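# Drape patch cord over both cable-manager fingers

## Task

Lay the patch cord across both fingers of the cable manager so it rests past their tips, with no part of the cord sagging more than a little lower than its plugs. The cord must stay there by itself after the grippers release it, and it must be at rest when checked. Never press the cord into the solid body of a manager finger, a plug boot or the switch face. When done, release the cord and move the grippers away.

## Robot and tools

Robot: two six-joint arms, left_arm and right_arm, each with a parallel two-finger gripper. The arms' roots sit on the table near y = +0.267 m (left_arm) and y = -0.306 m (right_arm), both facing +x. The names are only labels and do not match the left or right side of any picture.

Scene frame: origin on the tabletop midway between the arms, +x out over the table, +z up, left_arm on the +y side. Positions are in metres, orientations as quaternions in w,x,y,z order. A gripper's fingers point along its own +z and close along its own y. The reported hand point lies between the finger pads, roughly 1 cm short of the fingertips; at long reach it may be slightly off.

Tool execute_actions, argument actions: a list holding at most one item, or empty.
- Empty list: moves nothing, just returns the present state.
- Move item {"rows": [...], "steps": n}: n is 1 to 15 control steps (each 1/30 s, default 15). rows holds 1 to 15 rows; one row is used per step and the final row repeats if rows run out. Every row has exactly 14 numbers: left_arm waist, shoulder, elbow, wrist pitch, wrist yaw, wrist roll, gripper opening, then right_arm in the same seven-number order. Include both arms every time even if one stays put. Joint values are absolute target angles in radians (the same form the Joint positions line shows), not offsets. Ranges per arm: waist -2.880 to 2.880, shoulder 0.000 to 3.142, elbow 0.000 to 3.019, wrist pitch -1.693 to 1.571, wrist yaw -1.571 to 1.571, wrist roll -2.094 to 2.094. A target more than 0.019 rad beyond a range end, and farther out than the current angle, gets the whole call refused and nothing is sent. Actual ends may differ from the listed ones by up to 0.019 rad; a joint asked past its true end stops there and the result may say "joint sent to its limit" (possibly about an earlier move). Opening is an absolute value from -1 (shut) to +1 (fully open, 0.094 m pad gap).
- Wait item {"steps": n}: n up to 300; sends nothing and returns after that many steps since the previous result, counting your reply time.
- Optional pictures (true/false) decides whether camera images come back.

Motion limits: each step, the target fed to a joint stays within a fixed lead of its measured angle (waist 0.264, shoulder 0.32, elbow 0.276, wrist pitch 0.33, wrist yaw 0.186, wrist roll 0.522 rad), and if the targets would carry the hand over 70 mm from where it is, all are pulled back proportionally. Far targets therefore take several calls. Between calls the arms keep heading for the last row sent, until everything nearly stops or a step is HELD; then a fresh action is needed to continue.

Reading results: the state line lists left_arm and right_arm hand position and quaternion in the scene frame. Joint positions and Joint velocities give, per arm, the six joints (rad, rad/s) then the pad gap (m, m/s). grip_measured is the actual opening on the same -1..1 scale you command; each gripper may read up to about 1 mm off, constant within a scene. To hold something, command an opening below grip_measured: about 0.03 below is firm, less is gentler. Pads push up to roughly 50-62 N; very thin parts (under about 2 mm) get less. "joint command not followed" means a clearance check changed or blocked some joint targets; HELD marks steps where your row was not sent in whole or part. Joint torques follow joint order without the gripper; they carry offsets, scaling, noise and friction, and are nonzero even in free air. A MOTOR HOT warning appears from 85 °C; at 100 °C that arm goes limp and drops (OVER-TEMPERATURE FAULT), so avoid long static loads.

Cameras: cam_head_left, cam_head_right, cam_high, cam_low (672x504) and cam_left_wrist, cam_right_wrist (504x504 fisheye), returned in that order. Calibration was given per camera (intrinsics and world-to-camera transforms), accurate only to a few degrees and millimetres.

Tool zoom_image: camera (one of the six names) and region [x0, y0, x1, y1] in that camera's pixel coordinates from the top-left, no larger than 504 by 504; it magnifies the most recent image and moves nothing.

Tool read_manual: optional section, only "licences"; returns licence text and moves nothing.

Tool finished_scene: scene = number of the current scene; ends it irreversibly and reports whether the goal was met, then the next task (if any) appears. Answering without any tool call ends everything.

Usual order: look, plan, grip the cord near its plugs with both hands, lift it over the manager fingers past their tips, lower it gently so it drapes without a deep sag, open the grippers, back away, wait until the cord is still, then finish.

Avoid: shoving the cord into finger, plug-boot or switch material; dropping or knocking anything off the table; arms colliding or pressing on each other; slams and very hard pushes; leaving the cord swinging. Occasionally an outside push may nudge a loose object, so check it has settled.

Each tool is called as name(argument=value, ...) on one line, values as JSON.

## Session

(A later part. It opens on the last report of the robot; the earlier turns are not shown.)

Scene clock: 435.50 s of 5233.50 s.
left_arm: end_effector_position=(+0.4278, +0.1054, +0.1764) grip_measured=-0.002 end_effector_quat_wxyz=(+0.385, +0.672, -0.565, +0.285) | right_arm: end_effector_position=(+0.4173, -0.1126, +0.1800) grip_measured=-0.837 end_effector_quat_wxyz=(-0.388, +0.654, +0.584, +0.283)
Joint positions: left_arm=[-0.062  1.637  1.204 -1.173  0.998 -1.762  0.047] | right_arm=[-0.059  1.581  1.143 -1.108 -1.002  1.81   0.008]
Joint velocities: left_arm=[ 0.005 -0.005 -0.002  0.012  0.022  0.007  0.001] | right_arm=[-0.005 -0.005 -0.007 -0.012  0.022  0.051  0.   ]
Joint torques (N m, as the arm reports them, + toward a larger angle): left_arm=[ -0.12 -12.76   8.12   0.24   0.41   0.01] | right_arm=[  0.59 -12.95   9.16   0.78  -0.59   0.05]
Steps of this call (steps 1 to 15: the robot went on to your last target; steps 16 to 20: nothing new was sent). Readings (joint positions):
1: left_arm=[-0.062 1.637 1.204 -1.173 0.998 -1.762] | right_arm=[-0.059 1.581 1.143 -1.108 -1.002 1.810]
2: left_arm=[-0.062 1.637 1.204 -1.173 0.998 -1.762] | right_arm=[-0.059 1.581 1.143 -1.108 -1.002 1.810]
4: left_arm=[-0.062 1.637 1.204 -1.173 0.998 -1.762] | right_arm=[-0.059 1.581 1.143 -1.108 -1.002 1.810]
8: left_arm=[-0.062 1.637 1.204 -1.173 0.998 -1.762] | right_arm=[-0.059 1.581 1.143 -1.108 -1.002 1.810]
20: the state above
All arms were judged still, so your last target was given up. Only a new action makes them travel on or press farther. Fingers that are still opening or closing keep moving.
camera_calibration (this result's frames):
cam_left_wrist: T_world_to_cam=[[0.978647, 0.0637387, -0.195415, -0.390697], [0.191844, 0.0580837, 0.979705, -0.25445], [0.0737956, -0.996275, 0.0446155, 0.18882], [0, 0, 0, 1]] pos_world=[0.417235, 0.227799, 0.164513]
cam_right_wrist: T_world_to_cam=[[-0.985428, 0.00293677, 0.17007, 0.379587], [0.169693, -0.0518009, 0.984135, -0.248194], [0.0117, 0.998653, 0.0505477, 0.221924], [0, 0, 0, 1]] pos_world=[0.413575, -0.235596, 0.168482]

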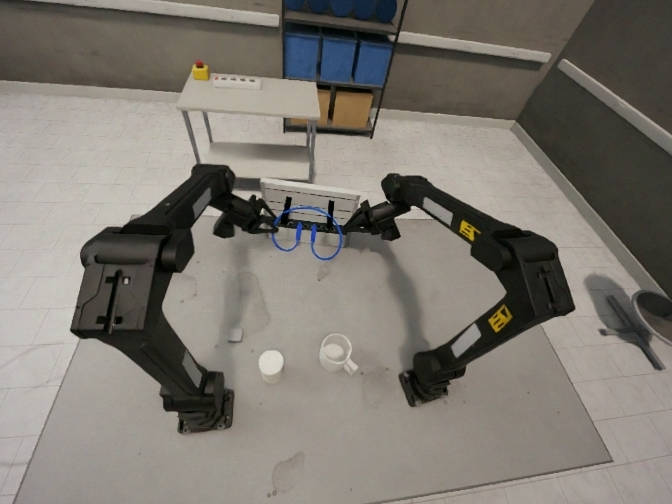

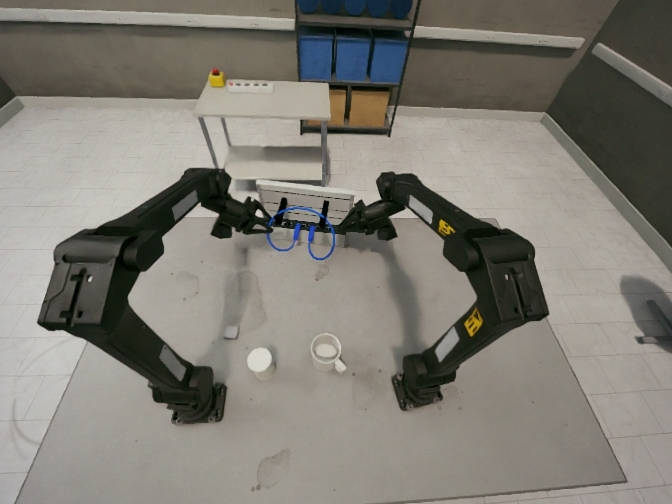

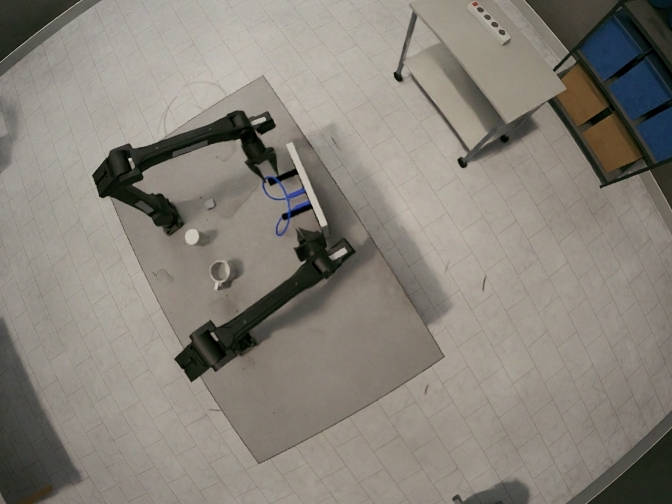

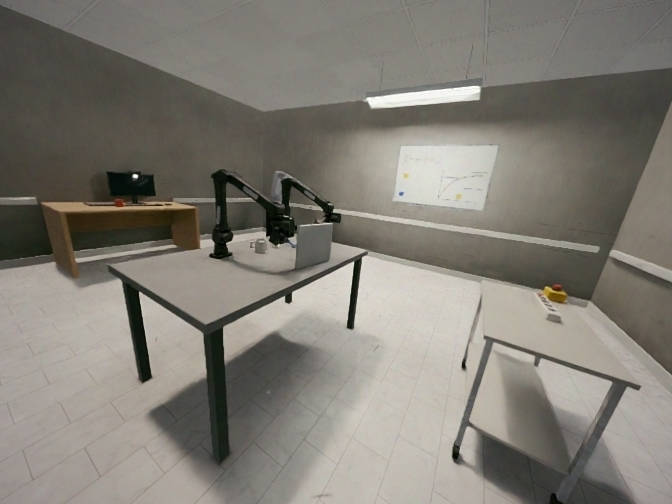

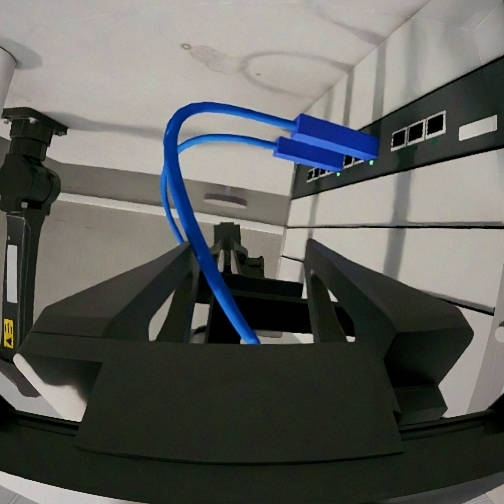

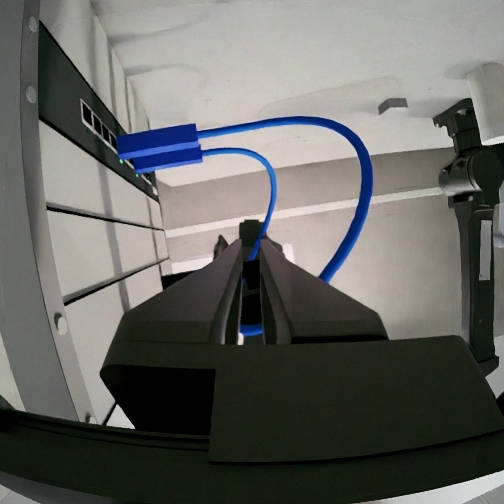

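execute_actions(actions=[{"rows":[[-0.062,1.637,1.204,-1.173,0.998,-1.762,0.25,-0.059,1.581,1.143,-1.108,-1.002,1.81,-0.835]],"steps":15}], pictures=false)

execute_actions(actions=[{"steps":20}], pictures=false)

execute_actions(actions=[{"rows":[[-0.062,1.637,1.204,-1.173,0.998,-1.762,0.5,-0.059,1.581,1.143,-1.108,-1.002,1.81,-0.835]],"steps":15}], pictures=false)

execute_actions(actions=[{"steps":20}])

zoom_image(camera="cam_head_left", region=[230, 160, 390, 280])

Scene clock: 444.33 s of 5233.50 s.
left_arm: end_effector_position=(+0.4278, +0.1054, +0.1764) grip_measured=+0.248 end_effector_quat_wxyz=(+0.385, +0.672, -0.565, +0.285) | right_arm: end_effector_position=(+0.4173, -0.1126, +0.1800) grip_measured=-0.837 end_effector_quat_wxyz=(-0.388, +0.654, +0.584, +0.283)
Joint positions: left_arm=[-0.062  1.637  1.204 -1.173  0.998 -1.762  0.059] | right_arm=[-0.059  1.581  1.143 -1.108 -1.002  1.81   0.008]
Joint velocities: left_arm=[-0.005 -0.005  0.002 -0.002 -0.081  0.051 -0.   ] | right_arm=[ 0.005 -0.005  0.002 -0.012 -0.081 -0.051 -0.001]
Joint torques (N m, as the arm reports them, + toward a larger angle): left_arm=[ -0.54 -13.02   8.19   0.21   0.41   0.01] | right_arm=[  0.82 -13.05   9.11   0.59  -0.59   0.08]
Steps of this call (steps 1 to 90: nothing new was sent; then 5.33 s passed at rest; steps 91 to 105: all 15 steps of this action). Readings (joint positions):
91: left_arm=[-0.062 1.637 1.204 -1.173 0.998 -1.762] | right_arm=[-0.059 1.581 1.143 -1.108 -1.002 1.810]
92: left_arm=[-0.062 1.637 1.204 -1.173 0.998 -1.762] | right_arm=[-0.059 1.581 1.143 -1.108 -1.002 1.810]
94: left_arm=[-0.062 1.637 1.204 -1.173 0.998 -1.762] | right_arm=[-0.059 1.581 1.143 -1.108 -1.002 1.810]
98: left_arm=[-0.062 1.637 1.204 -1.173 0.998 -1.762] | right_arm=[-0.059 1.581 1.143 -1.108 -1.002 1.810]
105: the state above

Scene clock: 445.00 s of 5233.50 s.
left_arm: end_effector_position=(+0.4278, +0.1054, +0.1764) grip_measured=+0.248 end_effector_quat_wxyz=(+0.385, +0.672, -0.565, +0.285) | right_arm: end_effector_position=(+0.4173, -0.1126, +0.1800) grip_measured=-0.837 end_effector_quat_wxyz=(-0.388, +0.654, +0.584, +0.283)
Joint positions: left_arm=[-0.062  1.637  1.204 -1.173  0.998 -1.762  0.059] | right_arm=[-0.059  1.581  1.143 -1.108 -1.002  1.81   0.008]
Joint velocities: left_arm=[-0.005  0.005 -0.002  0.002  0.022 -0.022  0.   ] | right_arm=[-0.015 -0.005 -0.022 -0.027 -0.037  0.007  0.   ]
Joint torques (N m, as the arm reports them, + toward a larger angle): left_arm=[ -0.36 -12.91   8.14   0.21   0.41   0.  ] | right_arm=[  0.05 -13.12   9.09   0.78  -0.59   0.04]
Steps of this call (steps 1 to 15: the robot went on to your last target; steps 16 to 20: nothing new was sent). Readings (joint positions):
1: left_arm=[-0.062 1.637 1.204 -1.173 0.998 -1.762] | right_arm=[-0.059 1.581 1.143 -1.108 -1.002 1.810]
2: left_arm=[-0.062 1.637 1.204 -1.173 0.998 -1.762] | right_arm=[-0.059 1.581 1.143 -1.108 -1.002 1.810]
4: left_arm=[-0.062 1.637 1.204 -1.173 0.998 -1.762] | right_arm=[-0.059 1.581 1.143 -1.108 -1.002 1.810]
8: left_arm=[-0.062 1.637 1.204 -1.173 0.998 -1.762] | right_arm=[-0.059 1.581 1.143 -1.108 -1.002 1.810]
20: the state above
All arms were judged still, so your last target was given up. Only a new action makes them travel on or press farther. Fingers that are still opening or closing keep moving.

Scene clock: 445.50 s of 5233.50 s.
left_arm: end_effector_position=(+0.4278, +0.1054, +0.1764) grip_measured=+0.498 end_effector_quat_wxyz=(+0.385, +0.672, -0.565, +0.285) | right_arm: end_effector_position=(+0.4173, -0.1126, +0.1800) grip_measured=-0.837 end_effector_quat_wxyz=(-0.388, +0.654, +0.584, +0.283)
Joint positions: left_arm=[-0.062  1.637  1.204 -1.173  0.998 -1.762  0.07 ] | right_arm=[-0.059  1.581  1.143 -1.108 -1.002  1.81   0.008]
Joint velocities: left_arm=[-0.005 -0.005 -0.012 -0.012  0.051 -0.007  0.001] | right_arm=[ 0.005 -0.005 -0.002  0.002  0.051 -0.022  0.001]
Joint torques (N m, as the arm reports them, + toward a larger angle): left_arm=[ -0.25 -12.78   8.2    0.22   0.41   0.01] | right_arm=[  1.28 -13.13   8.94   0.6   -0.54   0.03]
Steps of this call (steps 1 to 15: all 15 steps of this action). Readings (joint positions):
1: left_arm=[-0.062 1.637 1.204 -1.173 0.998 -1.762] | right_arm=[-0.059 1.581 1.143 -1.108 -1.002 1.810]
2: left_arm=[-0.062 1.637 1.204 -1.173 0.998 -1.762] | right_arm=[-0.059 1.581 1.143 -1.108 -1.002 1.810]
4: left_arm=[-0.062 1.637 1.204 -1.173 0.998 -1.762] | right_arm=[-0.059 1.581 1.143 -1.108 -1.002 1.810]
8: left_arm=[-0.062 1.637 1.204 -1.173 0.998 -1.762] | right_arm=[-0.059 1.581 1.143 -1.108 -1.002 1.810]
15: the state above

Scene clock: 446.17 s of 5233.50 s.
left_arm: end_effector_position=(+0.4278, +0.1054, +0.1764) grip_measured=+0.498 end_effector_quat_wxyz=(+0.385, +0.672, -0.565, +0.285) | right_arm: end_effector_position=(+0.4173, -0.1126, +0.1800) grip_measured=-0.837 end_effector_quat_wxyz=(-0.388, +0.654, +0.584, +0.283)
Joint positions: left_arm=[-0.062  1.637  1.204 -1.173  0.998 -1.762  0.07 ] | right_arm=[-0.059  1.581  1.143 -1.108 -1.002  1.81   0.008]
Joint velocities: left_arm=[-0.005 -0.005  0.012  0.007 -0.022  0.066 -0.   ] | right_arm=[-0.024 -0.005  0.037 -0.002 -0.022  0.007  0.   ]
Joint torques (N m, as the arm reports them, + toward a larger angle): left_arm=[ -0.27 -12.91   8.1    0.26   0.4    0.01] | right_arm=[  0.8  -13.11   9.24   0.56  -0.56   0.08]
Steps of this call (steps 1 to 15: the robot went on to your last target; steps 16 to 20: nothing new was sent). Readings (joint positions):
1: left_arm=[-0.062 1.637 1.204 -1.173 0.998 -1.762] | right_arm=[-0.059 1.581 1.143 -1.108 -1.002 1.810]
2: left_arm=[-0.062 1.637 1.204 -1.173 0.998 -1.762] | right_arm=[-0.059 1.581 1.143 -1.108 -1.002 1.810]
4: left_arm=[-0.062 1.637 1.204 -1.173 0.998 -1.762] | right_arm=[-0.059 1.581 1.143 -1.108 -1.002 1.810]
8: left_arm=[-0.062 1.637 1.204 -1.173 0.998 -1.762] | right_arm=[-0.059 1.581 1.143 -1.108 -1.002 1.810]
20: the state above
All arms were judged still, so your last target was given up. Only a new action makes them travel on or press farther. Fingers that are still opening or closing keep moving.
camera_calibration (this result's frames):
cam_left_wrist: T_world_to_cam=[[0.978647, 0.0637387, -0.195415, -0.390697], [0.191844, 0.0580837, 0.979705, -0.25445], [0.0737956, -0.996275, 0.0446155, 0.18882], [0, 0, 0, 1]] pos_world=[0.417235, 0.227799, 0.164513]
cam_right_wrist: T_world_to_cam=[[-0.985428, 0.00293677, 0.17007, 0.379587], [0.169693, -0.0518009, 0.984135, -0.248194], [0.0117, 0.998653, 0.0505477, 0.221924], [0, 0, 0, 1]] pos_world=[0.413575, -0.235596, 0.168482]

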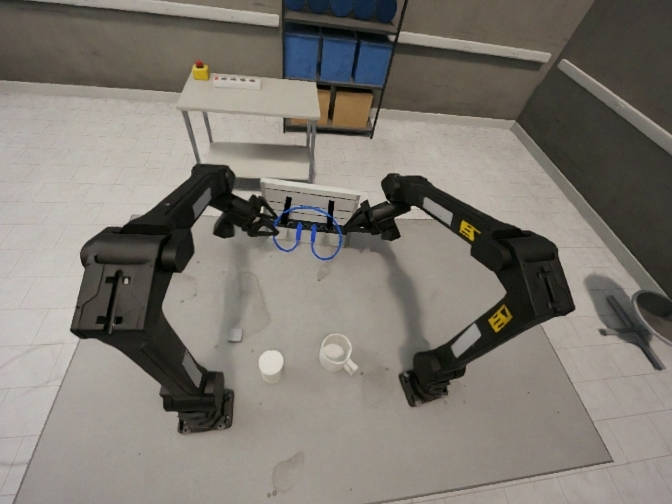

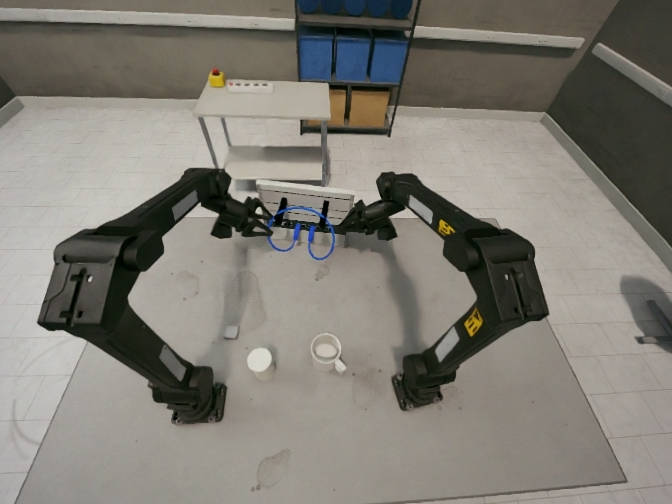

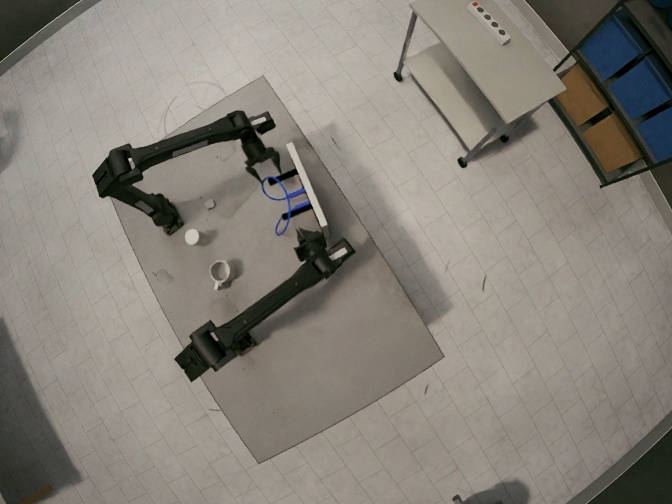

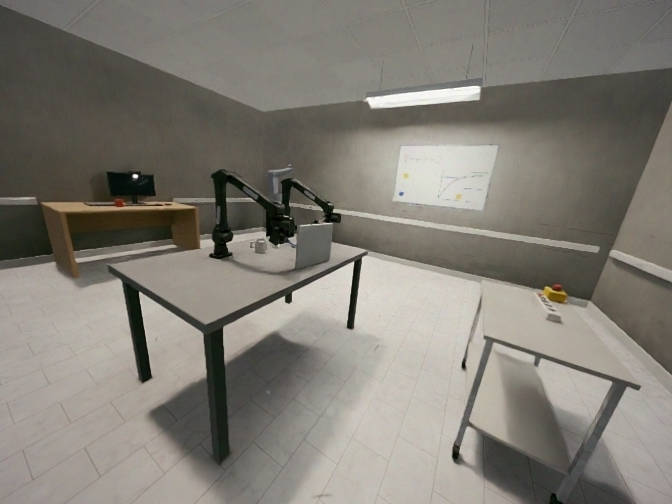

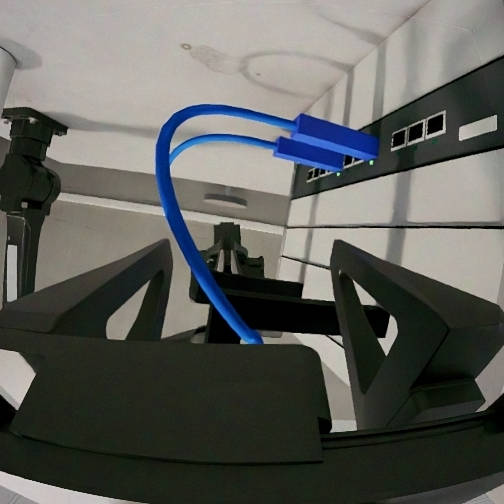

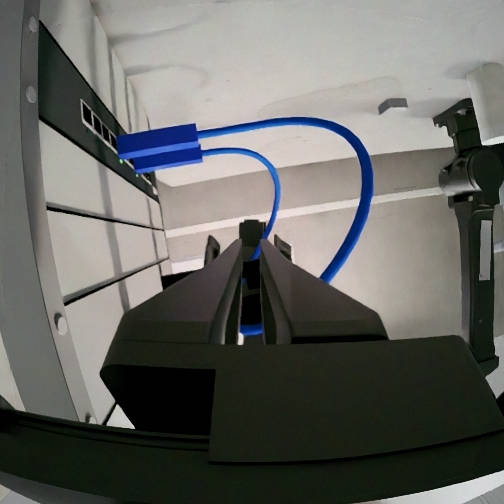

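Region (230, 160, 390, 280) of cam_head_left's 672x504 image, scaled by 3.150, with more detail than that image has; it fills the top 378 rows of this view, and the rest is white.

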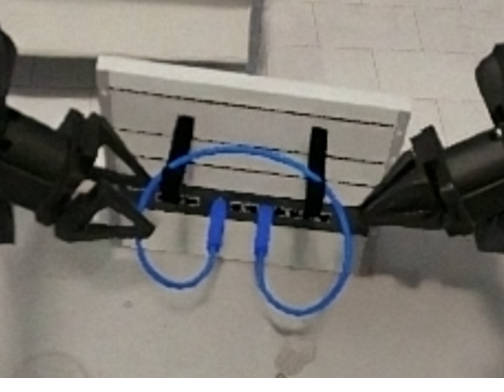

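Cord is free. Retreat.

execute_actions(actions=[{"rows":[[-0.05,1.637,1.204,-1.173,0.998,-1.762,0.5,-0.07,1.581,1.143,-1.108,-1.002,1.81,-0.835],[-0.04,1.637,1.204,-1.173,0.998,-1.762,0.5,-0.08,1.581,1.143,-1.108,-1.002,1.81,-0.835],[-0.03,1.637,1.204,-1.173,0.998,-1.762,0.5,-0.09,1.581,1.143,-1.108,-1.002,1.81,-0.835],[-0.02,1.637,1.204,-1.173,0.998,-1.762,0.5,-0.10,1.581,1.143,-1.108,-1.002,1.81,-0.835],[-0.01,1.637,1.204,-1.173,0.998,-1.762,0.5,-0.11,1.581,1.143,-1.108,-1.002,1.81,-0.835],[0.0,1.637,1.204,-1.173,0.998,-1.762,0.5,-0.12,1.581,1.143,-1.108,-1.002,1.81,-0.835],[0.01,1.637,1.204,-1.173,0.998,-1.762,0.5,-0.13,1.581,1.143,-1.108,-1.002,1.81,-0.835],[0.02,1.637,1.204,-1.173,0.998,-1.762,0.5,-0.14,1.581,1.143,-1.108,-1.002,1.81,-0.835],[0.03,1.637,1.204,-1.173,0.998,-1.762,0.5,-0.15,1.581,1.143,-1.108,-1.002,1.81,-0.835],[0.04,1.637,1.204,-1.173,0.998,-1.762,0.5,-0.16,1.581,1.143,-1.108,-1.002,1.81,-0.835],[0.05,1.637,1.204,-1.173,0.998,-1.762,0.5,-0.17,1.581,1.143,-1.108,-1.002,1.81,-0.835],[0.06,1.637,1.204,-1.173,0.998,-1.762,0.5,-0.18,1.581,1.143,-1.108,-1.002,1.81,-0.835],[0.07,1.637,1.204,-1.173,0.998,-1.762,0.5,-0.19,1.581,1.143,-1.108,-1.002,1.81,-0.835],[0.08,1.637,1.204,-1.173,0.998,-1.762,0.5,-0.20,1.581,1.143,-1.108,-1.002,1.81,-0.835],[0.09,1.637,1.204,-1.173,0.998,-1.762,0.5,-0.21,1.581,1.143,-1.108,-1.002,1.81,-0.835]],"steps":15}], pictures=false)

execute_actions(actions=[{"rows":[[0.10,1.637,1.204,-1.173,0.998,-1.762,0.5,-0.22,1.581,1.143,-1.108,-1.002,1.81,-0.835],[0.115,1.637,1.204,-1.173,0.998,-1.762,0.5,-0.235,1.581,1.143,-1.108,-1.002,1.81,-0.835],[0.13,1.637,1.204,-1.173,0.998,-1.762,0.5,-0.25,1.581,1.143,-1.108,-1.002,1.81,-0.835],[0.145,1.637,1.204,-1.173,0.998,-1.762,0.5,-0.265,1.581,1.143,-1.108,-1.002,1.81,-0.835],[0.16,1.637,1.204,-1.173,0.998,-1.762,0.5,-0.28,1.581,1.143,-1.108,-1.002,1.81,-0.835],[0.175,1.637,1.204,-1.173,0.998,-1.762,0.5,-0.295,1.581,1.143,-1.108,-1.002,1.81,-0.835],[0.19,1.637,1.204,-1.173,0.998,-1.762,0.5,-0.31,1.581,1.143,-1.108,-1.002,1.81,-0.835],[0.2,1.637,1.204,-1.173,0.998,-1.762,0.5,-0.32,1.581,1.143,-1.108,-1.002,1.81,-0.835]],"steps":15}], pictures=false)

execute_actions(actions=[{"steps":90}])

zoom_image(camera="cam_head_left", region=[230, 160, 390, 280])

Scene clock: 481.23 s of 5233.50 s.
left_arm: end_effector_position=(+0.4446, +0.1630, +0.1764) grip_measured=+0.498 end_effector_quat_wxyz=(+0.366, +0.706, -0.521, +0.309) | right_arm: end_effector_position=(+0.4391, -0.1702, +0.1800) grip_measured=-0.837 end_effector_quat_wxyz=(-0.368, +0.691, +0.540, +0.308)
Joint positions: left_arm=[ 0.064  1.637  1.204 -1.173  0.998 -1.762  0.07 ] | right_arm=[-0.191  1.581  1.143 -1.108 -1.002  1.81   0.008]
Joint velocities: left_arm=[ 0.298  0.005 -0.017  0.002 -0.007 -0.051 -0.   ] | right_arm=[-0.269  0.005 -0.017 -0.007 -0.066  0.051 -0.001]
Joint torques (N m, as the arm reports them, + toward a larger angle): left_arm=[  0.91 -12.93   8.12   0.23   0.37   0.02] | right_arm=[  0.25 -13.53   9.19   0.58  -0.53  -0.01]
Steps of this call (steps 1 to 90: nothing new was sent; then 31.57 s passed at rest; steps 91 to 105: all 15 steps of this action). Readings (joint positions):
91: left_arm=[-0.062 1.637 1.204 -1.173 0.998 -1.762] | right_arm=[-0.059 1.581 1.143 -1.108 -1.002 1.810]
92: left_arm=[-0.061 1.637 1.204 -1.173 0.998 -1.762] | right_arm=[-0.060 1.581 1.143 -1.108 -1.002 1.810]
94: left_arm=[-0.057 1.637 1.204 -1.173 0.998 -1.762] | right_arm=[-0.068 1.581 1.143 -1.108 -1.002 1.810]
98: left_arm=[-0.024 1.637 1.204 -1.173 0.998 -1.762] | right_arm=[-0.109 1.581 1.143 -1.108 -1.002 1.810]
105: the state above

Scene clock: 481.73 s of 5233.50 s.
left_arm: end_effector_position=(+0.4546, +0.2294, +0.1764) grip_measured=+0.498 end_effector_quat_wxyz=(+0.343, +0.741, -0.471, +0.334) | right_arm: end_effector_position=(+0.4536, -0.2333, +0.1800) grip_measured=-0.837 end_effector_quat_wxyz=(-0.346, +0.727, +0.490, +0.333)
Joint positions: left_arm=[ 0.205  1.637  1.204 -1.173  0.998 -1.762  0.07 ] | right_arm=[-0.33   1.581  1.143 -1.108 -1.002  1.81   0.008]
Joint velocities: left_arm=[-0.015 -0.005  0.002  0.007 -0.037  0.007 -0.001] | right_arm=[ 0.024 -0.005  0.012 -0.007 -0.037 -0.066 -0.001]
Joint torques (N m, as the arm reports them, + toward a larger angle): left_arm=[ -0.24 -12.92   8.16   0.22   0.39   0.02] | right_arm=[  1.27 -13.43   9.03   0.7   -0.6    0.07]
Steps of this call (steps 1 to 15: all 15 steps of this action). Readings (joint positions):
1: left_arm=[0.075 1.637 1.204 -1.173 0.998 -1.762] | right_arm=[-0.200 1.581 1.143 -1.108 -1.002 1.810]
2: left_arm=[0.084 1.637 1.204 -1.173 0.998 -1.762] | right_arm=[-0.210 1.581 1.143 -1.108 -1.002 1.810]
4: left_arm=[0.106 1.637 1.204 -1.173 0.998 -1.762] | right_arm=[-0.232 1.581 1.143 -1.108 -1.002 1.810]
8: left_arm=[0.160 1.637 1.204 -1.173 0.998 -1.762] | right_arm=[-0.289 1.581 1.143 -1.108 -1.002 1.810]
15: the state above

Scene clock: 484.73 s of 5233.50 s.
left_arm: end_effector_position=(+0.4546, +0.2294, +0.1764) grip_measured=+0.498 end_effector_quat_wxyz=(+0.343, +0.741, -0.471, +0.334) | right_arm: end_effector_position=(+0.4534, -0.2317, +0.1800) grip_measured=-0.837 end_effector_quat_wxyz=(-0.346, +0.726, +0.492, +0.333)
Joint positions: left_arm=[ 0.205  1.637  1.204 -1.173  0.998 -1.762  0.07 ] | right_arm=[-0.326  1.581  1.143 -1.108 -1.002  1.81   0.008]
Joint velocities: left_arm=[-0.005 -0.005 -0.012 -0.002  0.095  0.051  0.001] | right_arm=[-0.015 -0.015 -0.012 -0.002  0.037 -0.066  0.   ]
Joint torques (N m, as the arm reports them, + toward a larger angle): left_arm=[ -0.65 -12.76   8.16   0.21   0.41   0.  ] | right_arm=[  0.8  -13.05   8.94   0.63  -0.54   0.08]
Steps of this call (steps 1 to 15: the robot went on to your last target; steps 16 to 90: nothing new was sent). Readings (joint positions):
1: left_arm=[0.205 1.637 1.204 -1.173 0.998 -1.762] | right_arm=[-0.329 1.581 1.143 -1.108 -1.002 1.810]
2: left_arm=[0.205 1.637 1.204 -1.173 0.998 -1.762] | right_arm=[-0.328 1.581 1.143 -1.108 -1.002 1.810]
4: left_arm=[0.205 1.637 1.204 -1.173 0.998 -1.762] | right_arm=[-0.327 1.581 1.143 -1.108 -1.002 1.810]
8: left_arm=[0.205 1.637 1.204 -1.173 0.998 -1.762] | right_arm=[-0.326 1.581 1.143 -1.108 -1.002 1.810]
90: the state above
All arms were judged still, so your last target was given up. Only a new action makes them travel on or press farther. Fingers that are still opening or closing keep moving.
camera_calibration (this result's frames):
cam_left_wrist: T_world_to_cam=[[0.927387, 0.319008, -0.195415, -0.460041], [0.169799, 0.106517, 0.979705, -0.267876], [0.333349, -0.941747, 0.0446155, 0.179915], [0, 0, 0, 1]] pos_world=[0.412147, 0.344725, 0.164513]
cam_right_wrist: T_world_to_cam=[[-0.949627, 0.26322, 0.17007, 0.459513], [0.149973, -0.0947991, 0.984135, -0.261496], [0.275167, 0.960067, 0.0505477, 0.211995], [0, 0, 0, 1]] pos_world=[0.417249, -0.349272, 0.168482]

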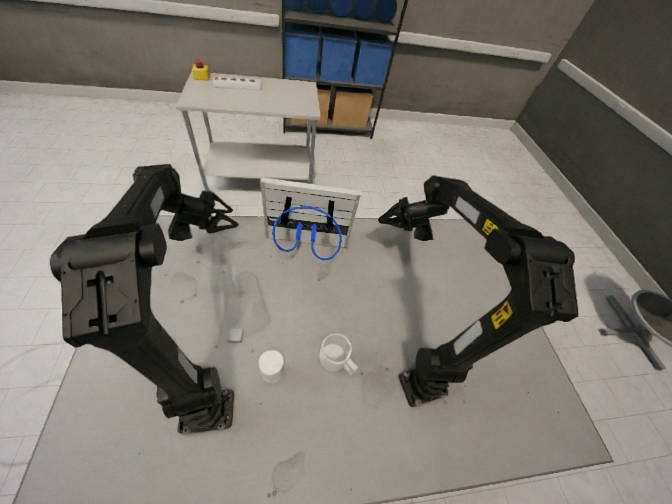

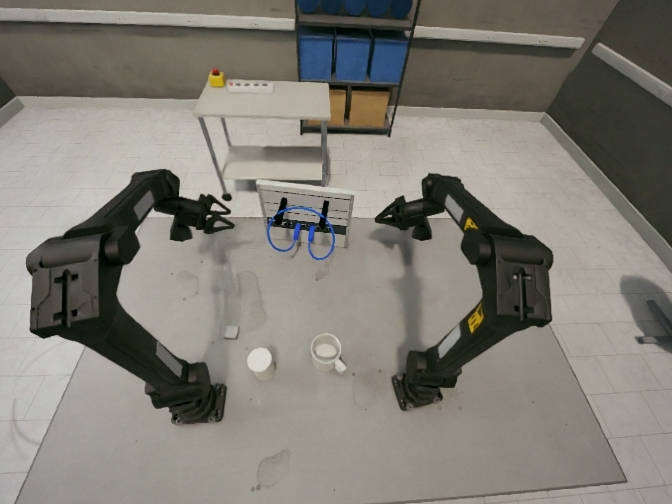

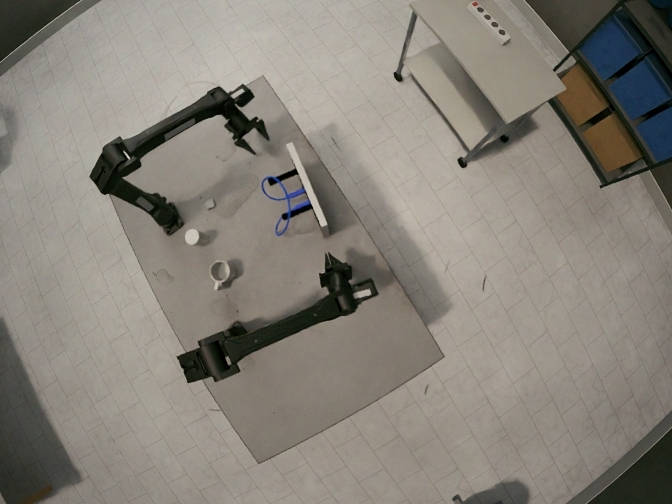

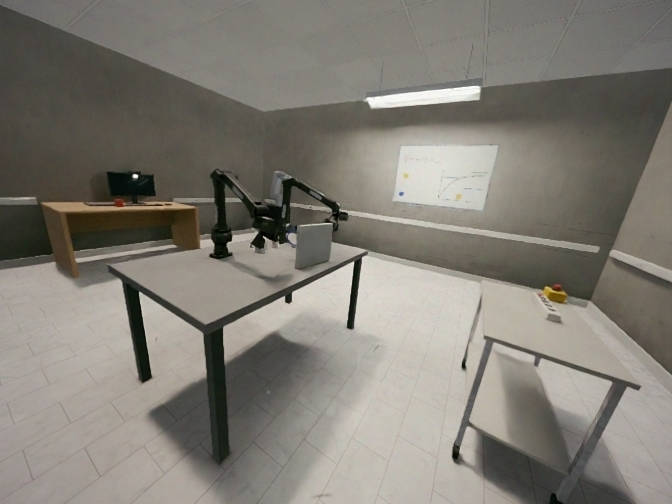

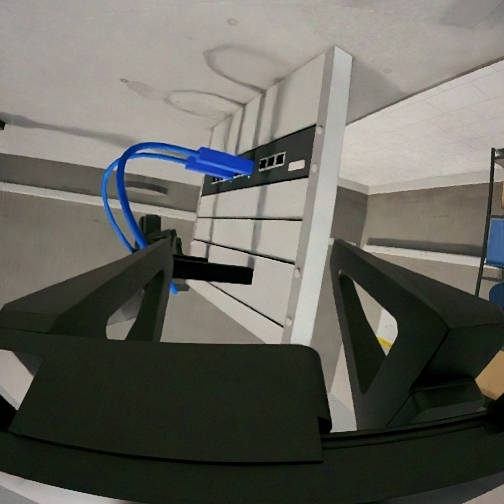

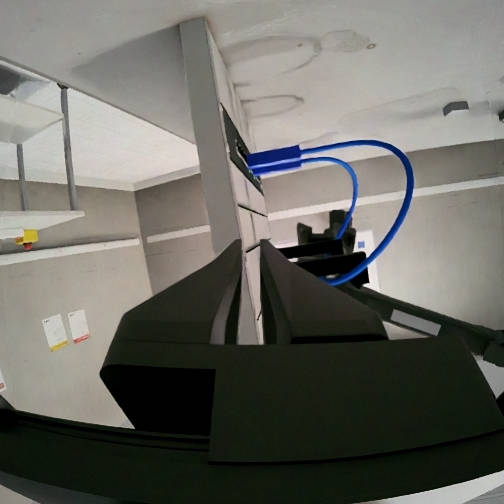

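Region (230, 160, 390, 280) of cam_head_left's 672x504 image, scaled by 3.150, with more detail than that image has; it fills the top 378 rows of this view, and the rest is white.

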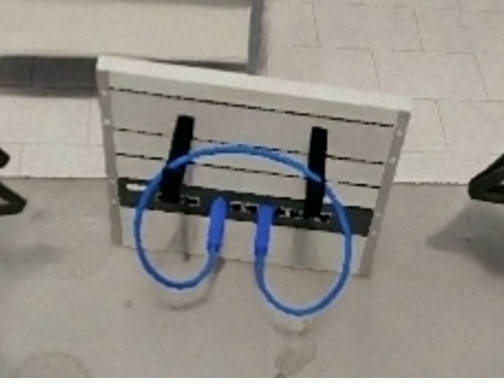

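finished_scene(scene=2)

The scene is finished: the task was done.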